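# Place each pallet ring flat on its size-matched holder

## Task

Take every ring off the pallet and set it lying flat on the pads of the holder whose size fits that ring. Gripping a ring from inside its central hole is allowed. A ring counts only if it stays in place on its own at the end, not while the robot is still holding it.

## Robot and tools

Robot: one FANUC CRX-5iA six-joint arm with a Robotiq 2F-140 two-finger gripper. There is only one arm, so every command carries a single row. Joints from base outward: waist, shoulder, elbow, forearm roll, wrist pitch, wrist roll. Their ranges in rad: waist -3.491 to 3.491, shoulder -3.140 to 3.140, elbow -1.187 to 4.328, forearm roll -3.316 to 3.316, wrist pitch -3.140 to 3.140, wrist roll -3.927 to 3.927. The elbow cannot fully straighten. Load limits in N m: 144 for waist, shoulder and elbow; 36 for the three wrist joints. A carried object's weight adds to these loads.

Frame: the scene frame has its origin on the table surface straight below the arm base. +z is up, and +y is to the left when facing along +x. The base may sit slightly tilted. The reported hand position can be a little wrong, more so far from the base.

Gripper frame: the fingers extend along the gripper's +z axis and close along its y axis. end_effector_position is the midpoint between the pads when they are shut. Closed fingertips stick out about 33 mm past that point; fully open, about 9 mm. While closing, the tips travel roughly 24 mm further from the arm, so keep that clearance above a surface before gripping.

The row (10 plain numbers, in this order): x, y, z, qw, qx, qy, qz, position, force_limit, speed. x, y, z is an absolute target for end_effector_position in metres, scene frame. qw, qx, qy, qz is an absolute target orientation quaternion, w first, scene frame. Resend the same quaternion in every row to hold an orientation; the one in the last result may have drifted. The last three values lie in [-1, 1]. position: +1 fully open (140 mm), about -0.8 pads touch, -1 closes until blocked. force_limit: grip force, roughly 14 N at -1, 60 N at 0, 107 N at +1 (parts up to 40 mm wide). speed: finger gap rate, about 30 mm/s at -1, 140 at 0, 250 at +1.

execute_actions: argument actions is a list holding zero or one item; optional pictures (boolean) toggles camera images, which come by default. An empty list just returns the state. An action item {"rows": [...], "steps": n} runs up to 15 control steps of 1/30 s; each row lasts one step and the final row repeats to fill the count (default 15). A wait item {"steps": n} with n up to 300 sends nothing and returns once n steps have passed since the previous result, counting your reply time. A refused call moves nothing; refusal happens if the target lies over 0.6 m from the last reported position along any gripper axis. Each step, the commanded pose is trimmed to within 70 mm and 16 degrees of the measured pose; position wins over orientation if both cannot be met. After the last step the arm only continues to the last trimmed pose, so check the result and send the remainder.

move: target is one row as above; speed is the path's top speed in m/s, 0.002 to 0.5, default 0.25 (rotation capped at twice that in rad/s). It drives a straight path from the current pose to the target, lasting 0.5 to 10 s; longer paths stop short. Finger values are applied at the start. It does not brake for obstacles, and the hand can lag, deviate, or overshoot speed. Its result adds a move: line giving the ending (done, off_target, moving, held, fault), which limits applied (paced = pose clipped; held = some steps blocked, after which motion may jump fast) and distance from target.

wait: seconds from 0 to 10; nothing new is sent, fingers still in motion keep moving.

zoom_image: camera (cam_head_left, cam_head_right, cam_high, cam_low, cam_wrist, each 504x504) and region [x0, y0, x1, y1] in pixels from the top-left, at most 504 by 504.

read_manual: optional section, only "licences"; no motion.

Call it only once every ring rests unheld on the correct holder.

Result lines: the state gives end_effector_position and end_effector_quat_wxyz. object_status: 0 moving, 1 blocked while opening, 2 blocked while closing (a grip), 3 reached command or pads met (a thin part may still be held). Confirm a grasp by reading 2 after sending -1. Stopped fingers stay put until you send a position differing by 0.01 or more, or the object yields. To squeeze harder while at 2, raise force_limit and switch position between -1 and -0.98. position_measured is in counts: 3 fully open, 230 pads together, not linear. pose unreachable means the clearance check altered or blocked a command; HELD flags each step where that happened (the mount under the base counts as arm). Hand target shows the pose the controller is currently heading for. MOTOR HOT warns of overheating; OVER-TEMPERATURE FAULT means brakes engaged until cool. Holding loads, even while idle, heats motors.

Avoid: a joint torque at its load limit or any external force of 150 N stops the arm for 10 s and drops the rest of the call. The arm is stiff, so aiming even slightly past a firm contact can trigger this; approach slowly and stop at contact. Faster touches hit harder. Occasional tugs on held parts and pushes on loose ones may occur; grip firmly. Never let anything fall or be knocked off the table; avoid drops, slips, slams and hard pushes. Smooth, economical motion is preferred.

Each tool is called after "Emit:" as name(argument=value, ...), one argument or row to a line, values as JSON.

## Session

Emit:
execute_actions(
  actions=[],
)

Scene clock: 0.00 s of 9600.00 s.
end_effector_position=(+0.3493, +0.0184, +0.2983) position_measured=3 object_status=3 end_effector_quat_wxyz=(-0.058, +0.996, -0.044, +0.048)
Joint positions: [ 0.016 -0.279 -0.709 -0.591 -0.907  1.867]
Joint velocities: [-0.     0.001  0.001  0.     0.     0.001]
Hand target: +0.349, +0.018, +0.298; -0.058, +0.996, -0.044, +0.048

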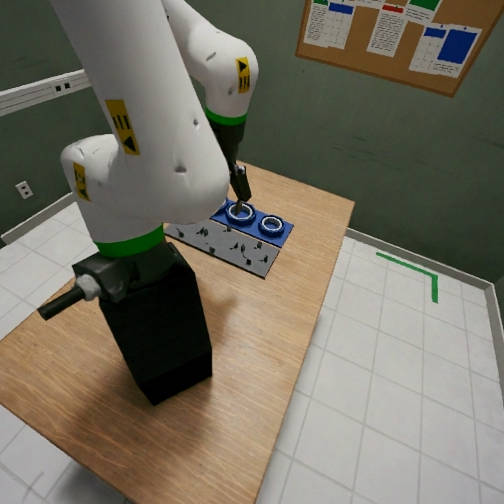

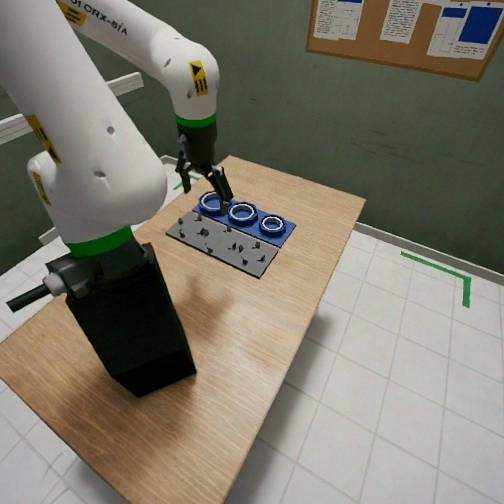

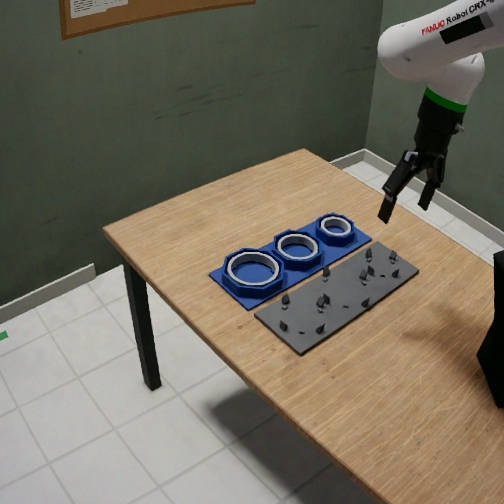

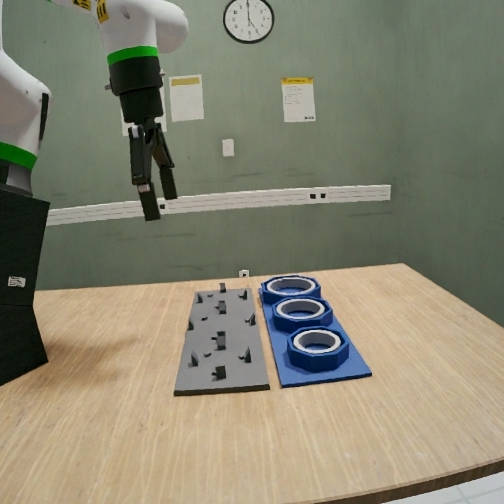

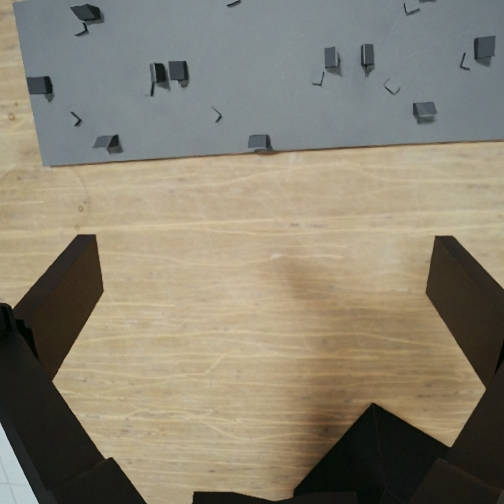

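Emit:
move(
  target=[0.62,-0.107,0.11,0,1,0,0,-0.45,0.3,0],
)

Scene clock: 7.03 s of 9600.00 s.
end_effector_position=(+0.6199, -0.1077, +0.1099) position_measured=186 object_status=3 end_effector_quat_wxyz=(-0.000, +1.000, +0.000, +0.000)
Joint positions: [ 0.012  0.715  0.125 -0.475 -0.824  1.946]
Joint velocities: [-0.001  0.     0.001  0.    -0.001  0.002]
Hand target: +0.620, -0.108, +0.110; -0.000, +1.000, +0.000, +0.000
Off the commanded pose: 0.001 m, 0 deg.
After step 90, 2.17 s passed at rest.
move: done

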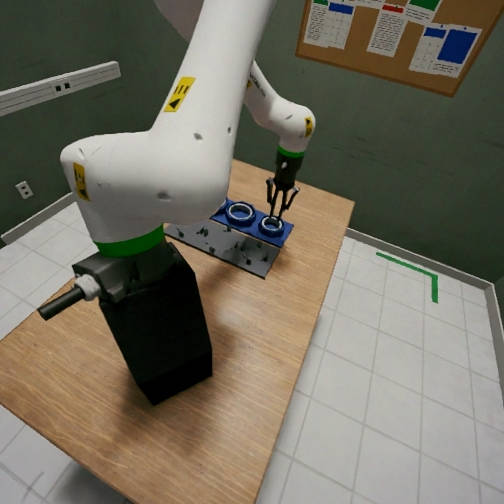

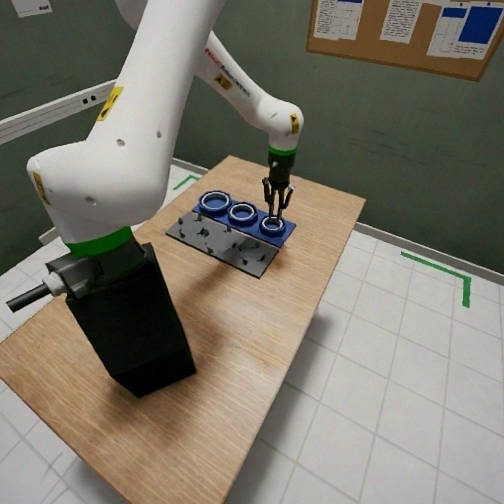

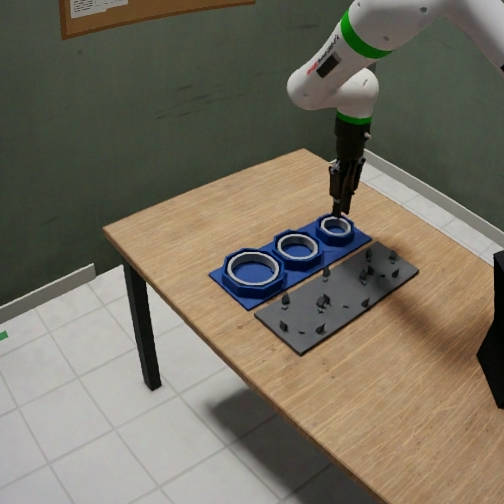

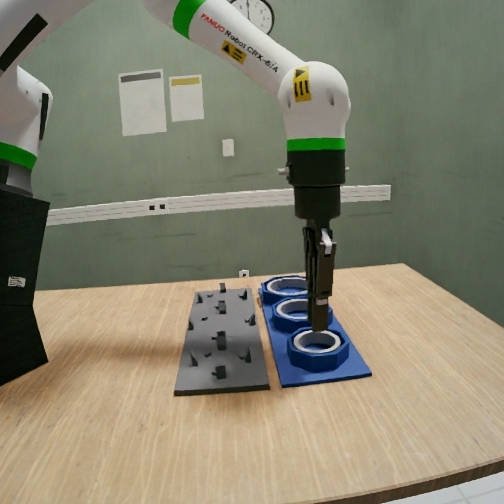

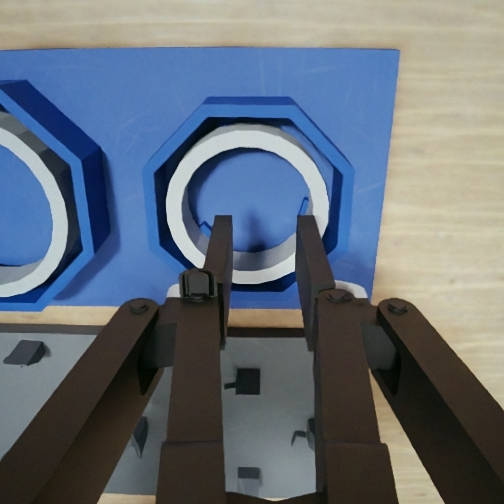

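Emit:
move(
  target=[0.623,-0.0985,0.085,0,1,0,0,-0.45,0.3,0],
  speed=0.1,
)

Emit:
move(
  target=[0.623,-0.0985,0.05,0,1,0,0,-0.45,0.3,0],
  speed=0.08,
)

Emit:
move(
  target=[0.623,-0.0985,0.049,0,1,0,0,1,0.3,-0.6],
  speed=0.02,
)

Emit:
move(
  target=[0.623,-0.0985,0.11,0,1,0,0,1,0.3,-0.6],
  speed=0.08,
)

Emit:
move(
  target=[0.449,-0.098,0.10,0,1,0,0,1,0.3,-0.6],
  speed=0.2,
)

Emit:
zoom_image(
  camera="cam_low",
  region=[160,290,300,400],
)

Scene clock: 13.57 s of 9600.00 s.
end_effector_position=(+0.6231, -0.0985, +0.0850) position_measured=186 object_status=3 end_effector_quat_wxyz=(-0.000, +1.000, +0.000, +0.000)
Joint positions: [ 0.04   0.754  0.139 -0.482 -0.791  1.932]
Joint velocities: [ 0.     0.001 -0.     0.     0.001  0.   ]
Hand target: +0.623, -0.098, +0.085; -0.000, +1.000, +0.000, +0.000
Off the commanded pose: 0.000 m, 0 deg.
After step 90, 2.80 s passed at rest.
move: done

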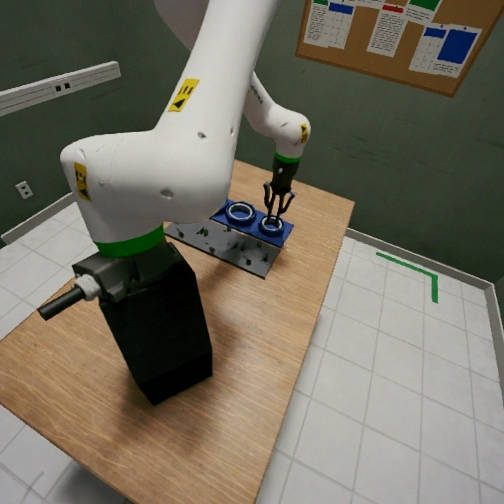

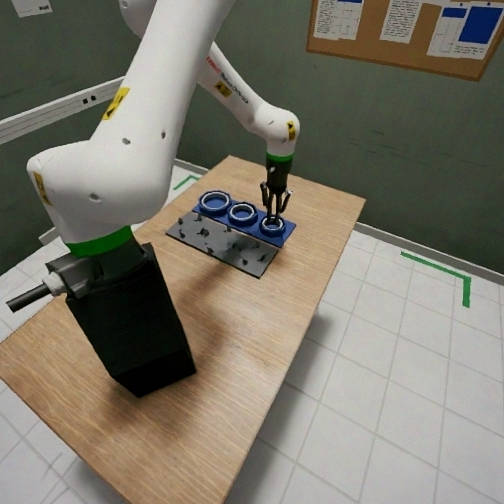

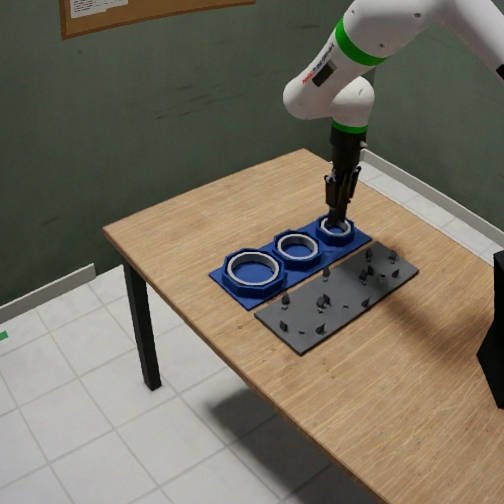

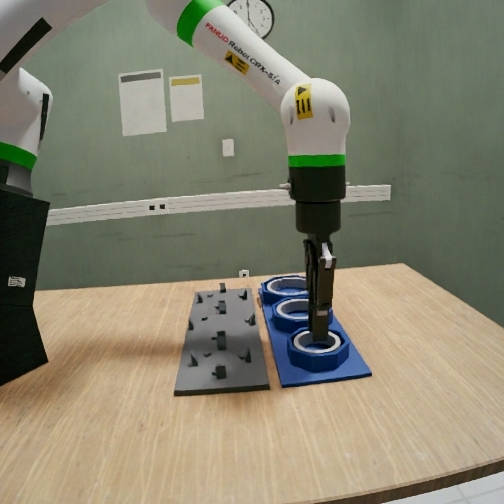

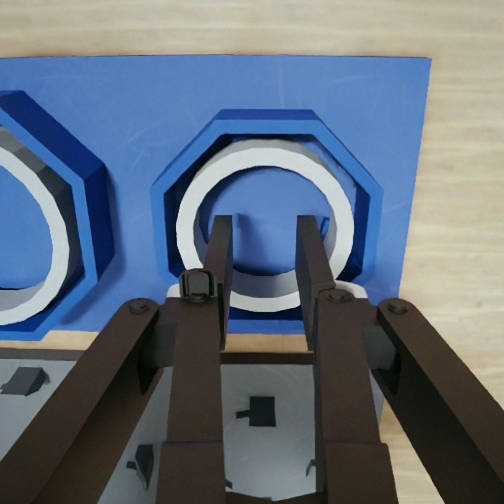

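Scene clock: 14.30 s of 9600.00 s.
end_effector_position=(+0.6231, -0.0985, +0.0500) position_measured=186 object_status=3 end_effector_quat_wxyz=(-0.000, +1.000, +0.000, +0.000)
Joint positions: [ 0.058  0.817  0.164 -0.498 -0.75   1.941]
Joint velocities: [ 0.    -0.     0.001  0.    -0.001  0.001]
Hand target: +0.623, -0.098, +0.050; -0.000, +1.000, +0.000, +0.000
Off the commanded pose: 0.000 m, 0 deg.
move: done

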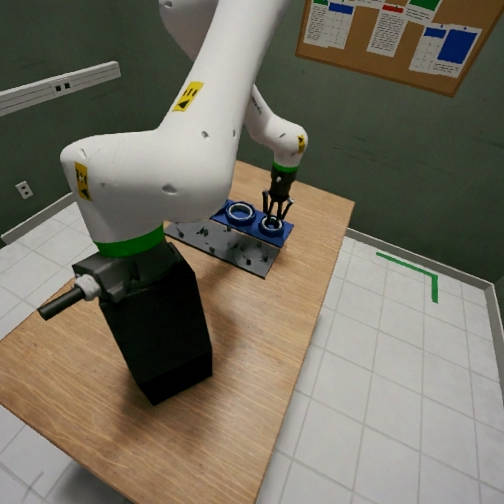

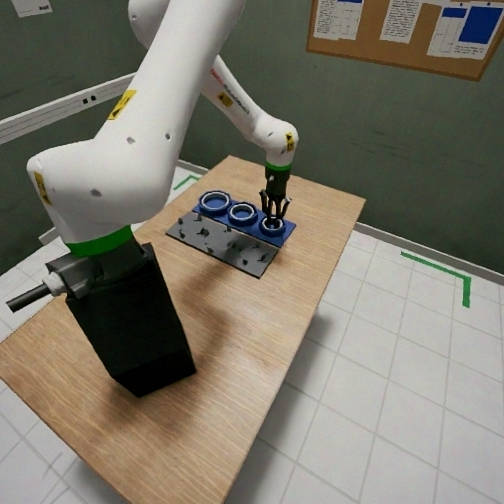

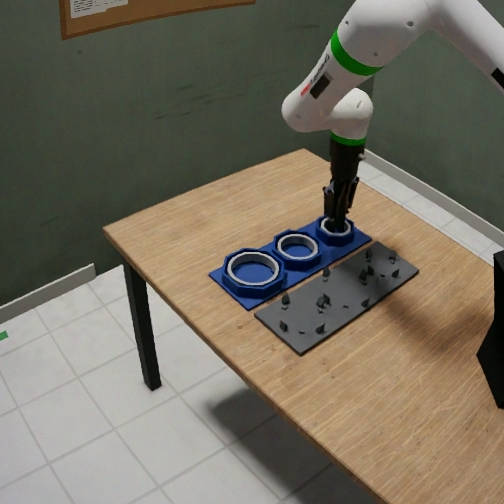

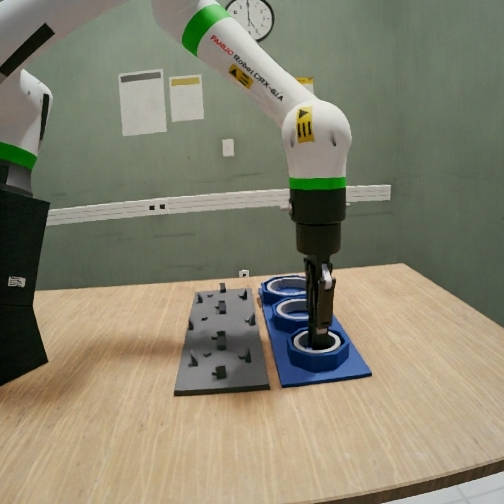

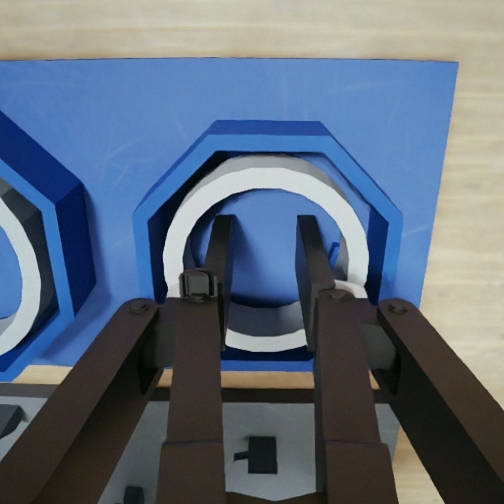

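Scene clock: 15.00 s of 9600.00 s.
end_effector_position=(+0.6231, -0.0985, +0.0491) position_measured=149 object_status=1 end_effector_quat_wxyz=(+0.000, +1.000, +0.000, +0.000)
Joint positions: [ 0.058  0.819  0.165 -0.499 -0.749  1.941]
Joint velocities: [-0.    -0.001 -0.001 -0.     0.001 -0.   ]
Hand target: +0.623, -0.098, +0.049; -0.000, +1.000, +0.000, +0.000
Off the commanded pose: 0.000 m, 0 deg.
move: done

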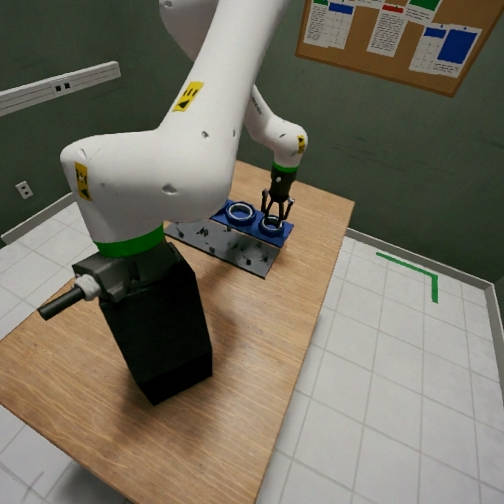

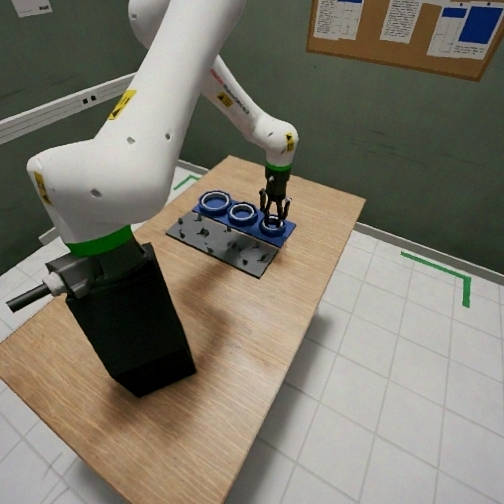

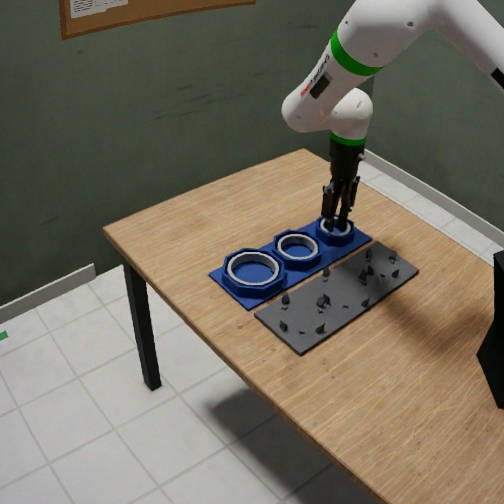

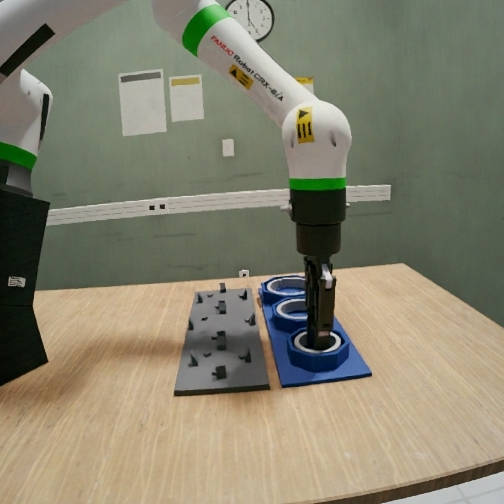

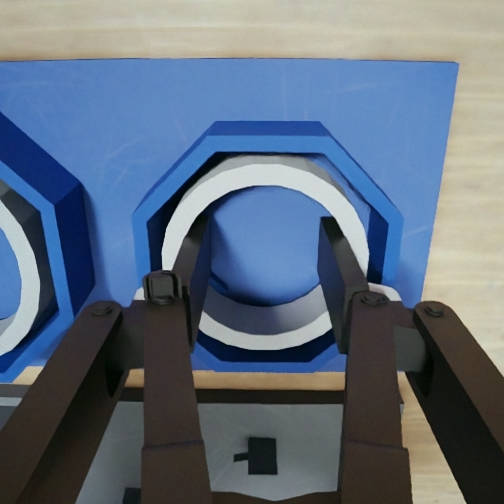

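Scene clock: 16.03 s of 9600.00 s.
end_effector_position=(+0.6229, -0.0985, +0.1100) position_measured=149 object_status=1 end_effector_quat_wxyz=(+0.000, +1.000, -0.000, -0.000)
Joint positions: [ 0.028  0.709  0.125 -0.47  -0.823  1.925]
Joint velocities: [-0. -0. -0. -0. -0.  0.]
Hand target: +0.623, -0.099, +0.110; +0.000, +1.000, -0.000, -0.000
Off the commanded pose: 0.000 m, 0 deg.
move: done

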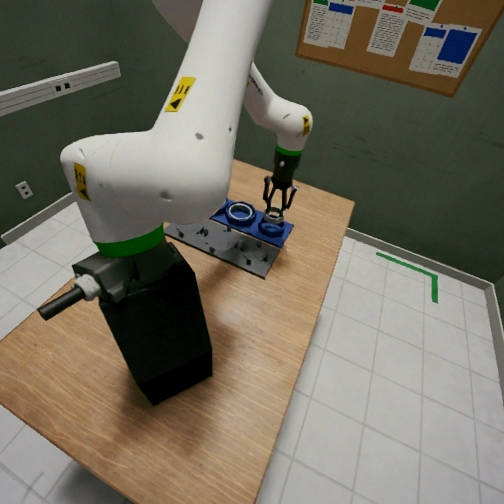

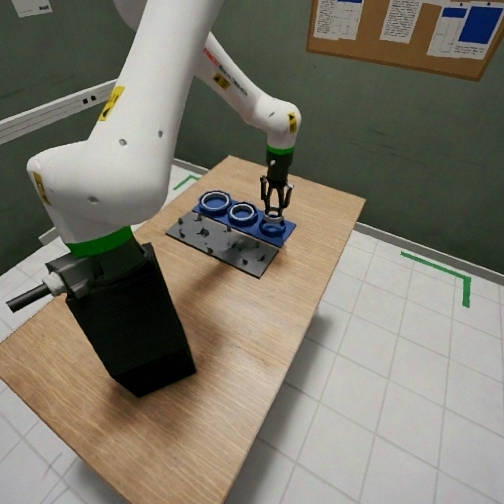

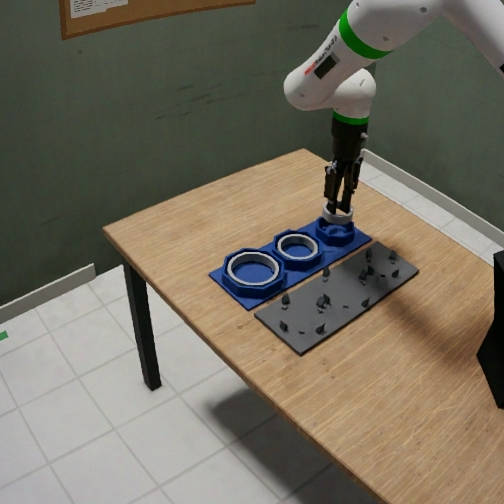

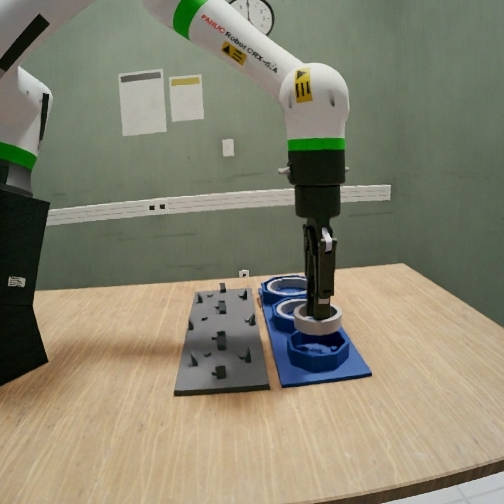

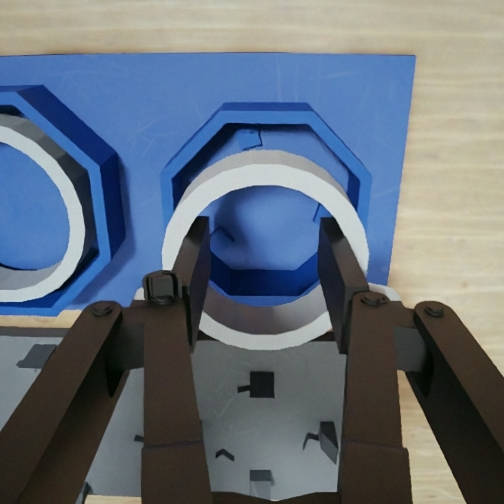

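Scene clock: 17.27 s of 9600.00 s.
end_effector_position=(+0.4491, -0.0977, +0.0996) position_measured=149 object_status=1 end_effector_quat_wxyz=(-0.000, +1.000, +0.000, -0.000)
Joint positions: [ 0.001  0.532 -0.328 -0.643 -0.598  2.176]
Joint velocities: [ 0.001  0.001  0.001 -0.    -0.001  0.   ]
Hand target: +0.449, -0.098, +0.100; -0.000, +1.000, +0.000, -0.000
Off the commanded pose: 0.000 m, 0 deg.
move: done

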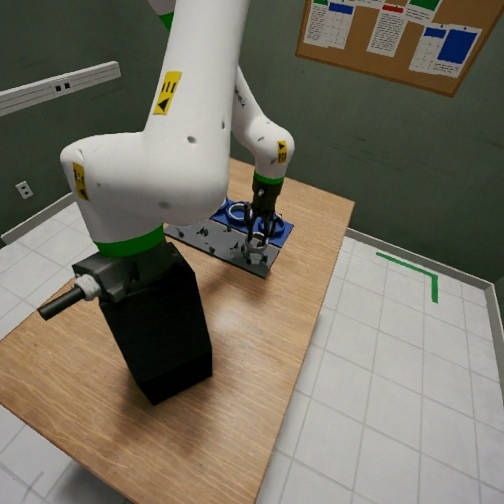

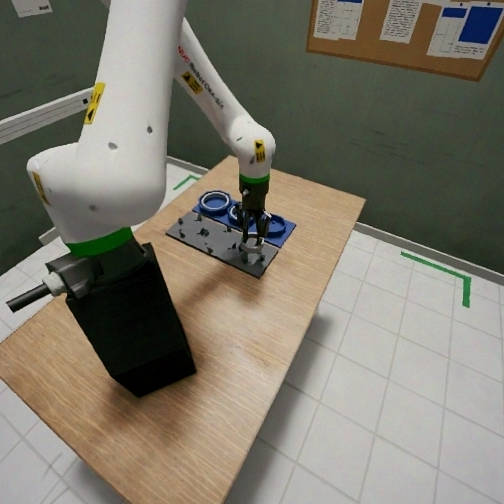

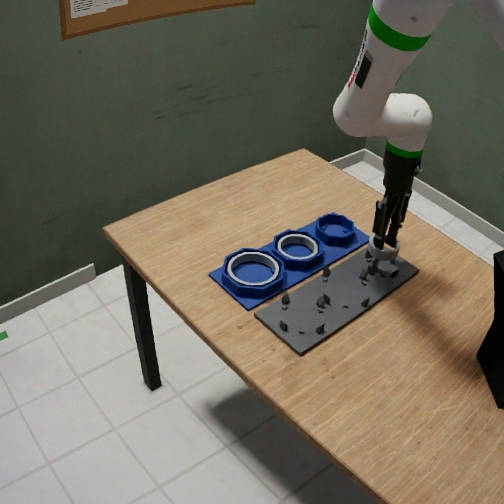

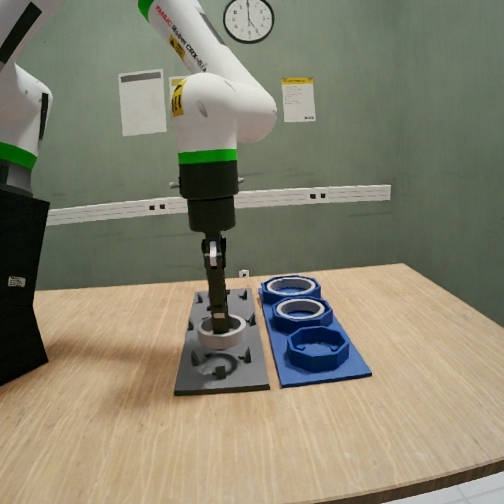

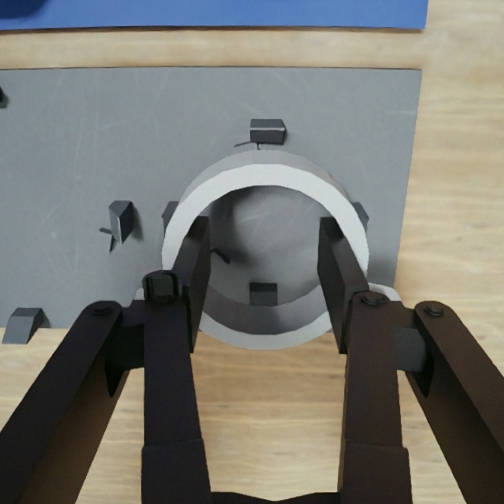

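Region (160, 290, 300, 400) of cam_low's 504x504 image, scaled by 3.600, with more detail than that image has; it fills the top 396 rows of this view, and the rest is white.

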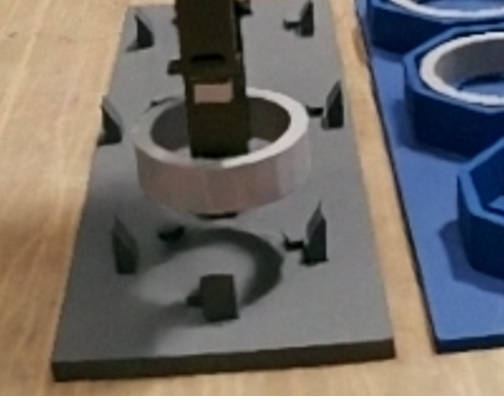

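Well aligned.

Emit:
move(
  target=[0.4485,-0.098,0.06,0,1,0,0,1,0.3,-0.6],
  speed=0.04,
)

Emit:
zoom_image(
  camera="cam_low",
  region=[160,290,300,400],
)

Scene clock: 22.30 s of 9600.00 s.
end_effector_position=(+0.4483, -0.0981, +0.0599) position_measured=149 object_status=1 end_effector_quat_wxyz=(-0.000, +1.000, +0.000, -0.000)
Joint positions: [ 0.02   0.626 -0.293 -0.7   -0.544  2.226]
Joint velocities: [-0.     0.     0.001 -0.     0.001  0.001]
Hand target: +0.449, -0.098, +0.060; -0.000, +1.000, +0.000, -0.000
Off the commanded pose: 0.000 m, 0 deg.
After step 90, 0.77 s passed at rest.
move: done

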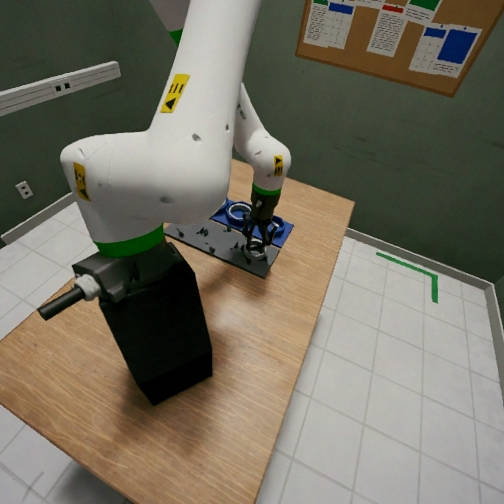

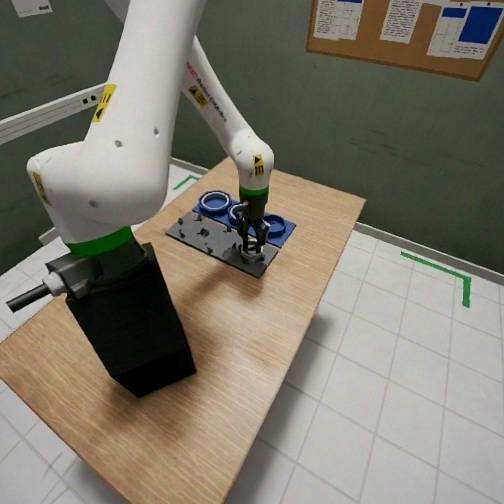

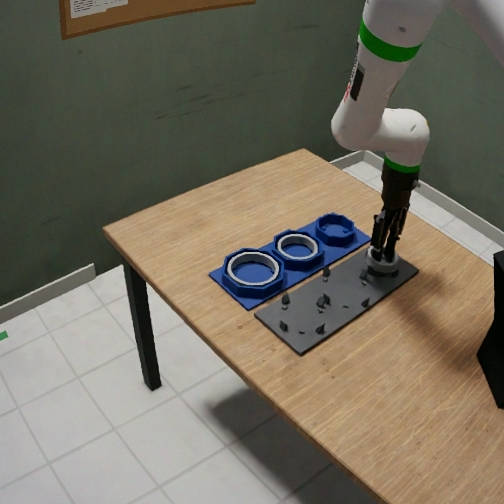

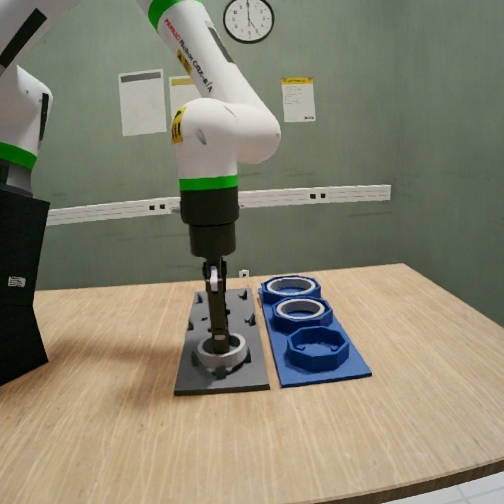

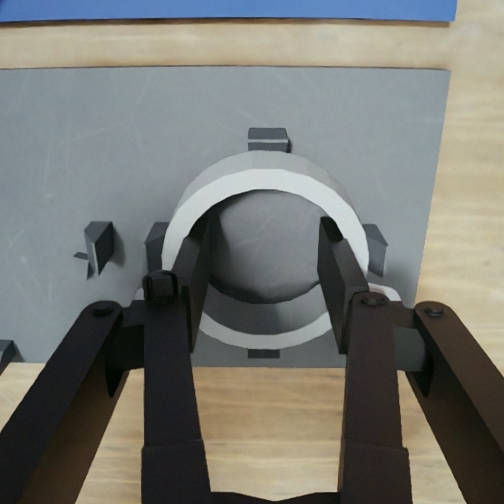

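Region (160, 290, 300, 400) of cam_low's 504x504 image, scaled by 3.600, with more detail than that image has; it fills the top 396 rows of this view, and the rest is white.

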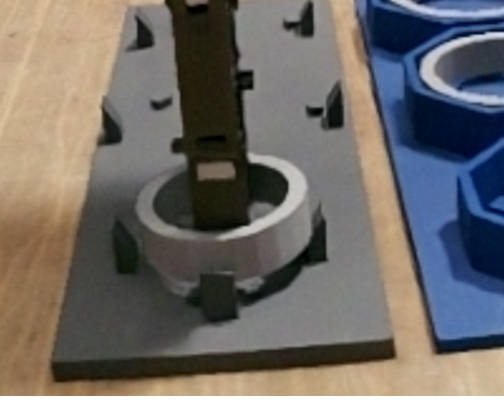

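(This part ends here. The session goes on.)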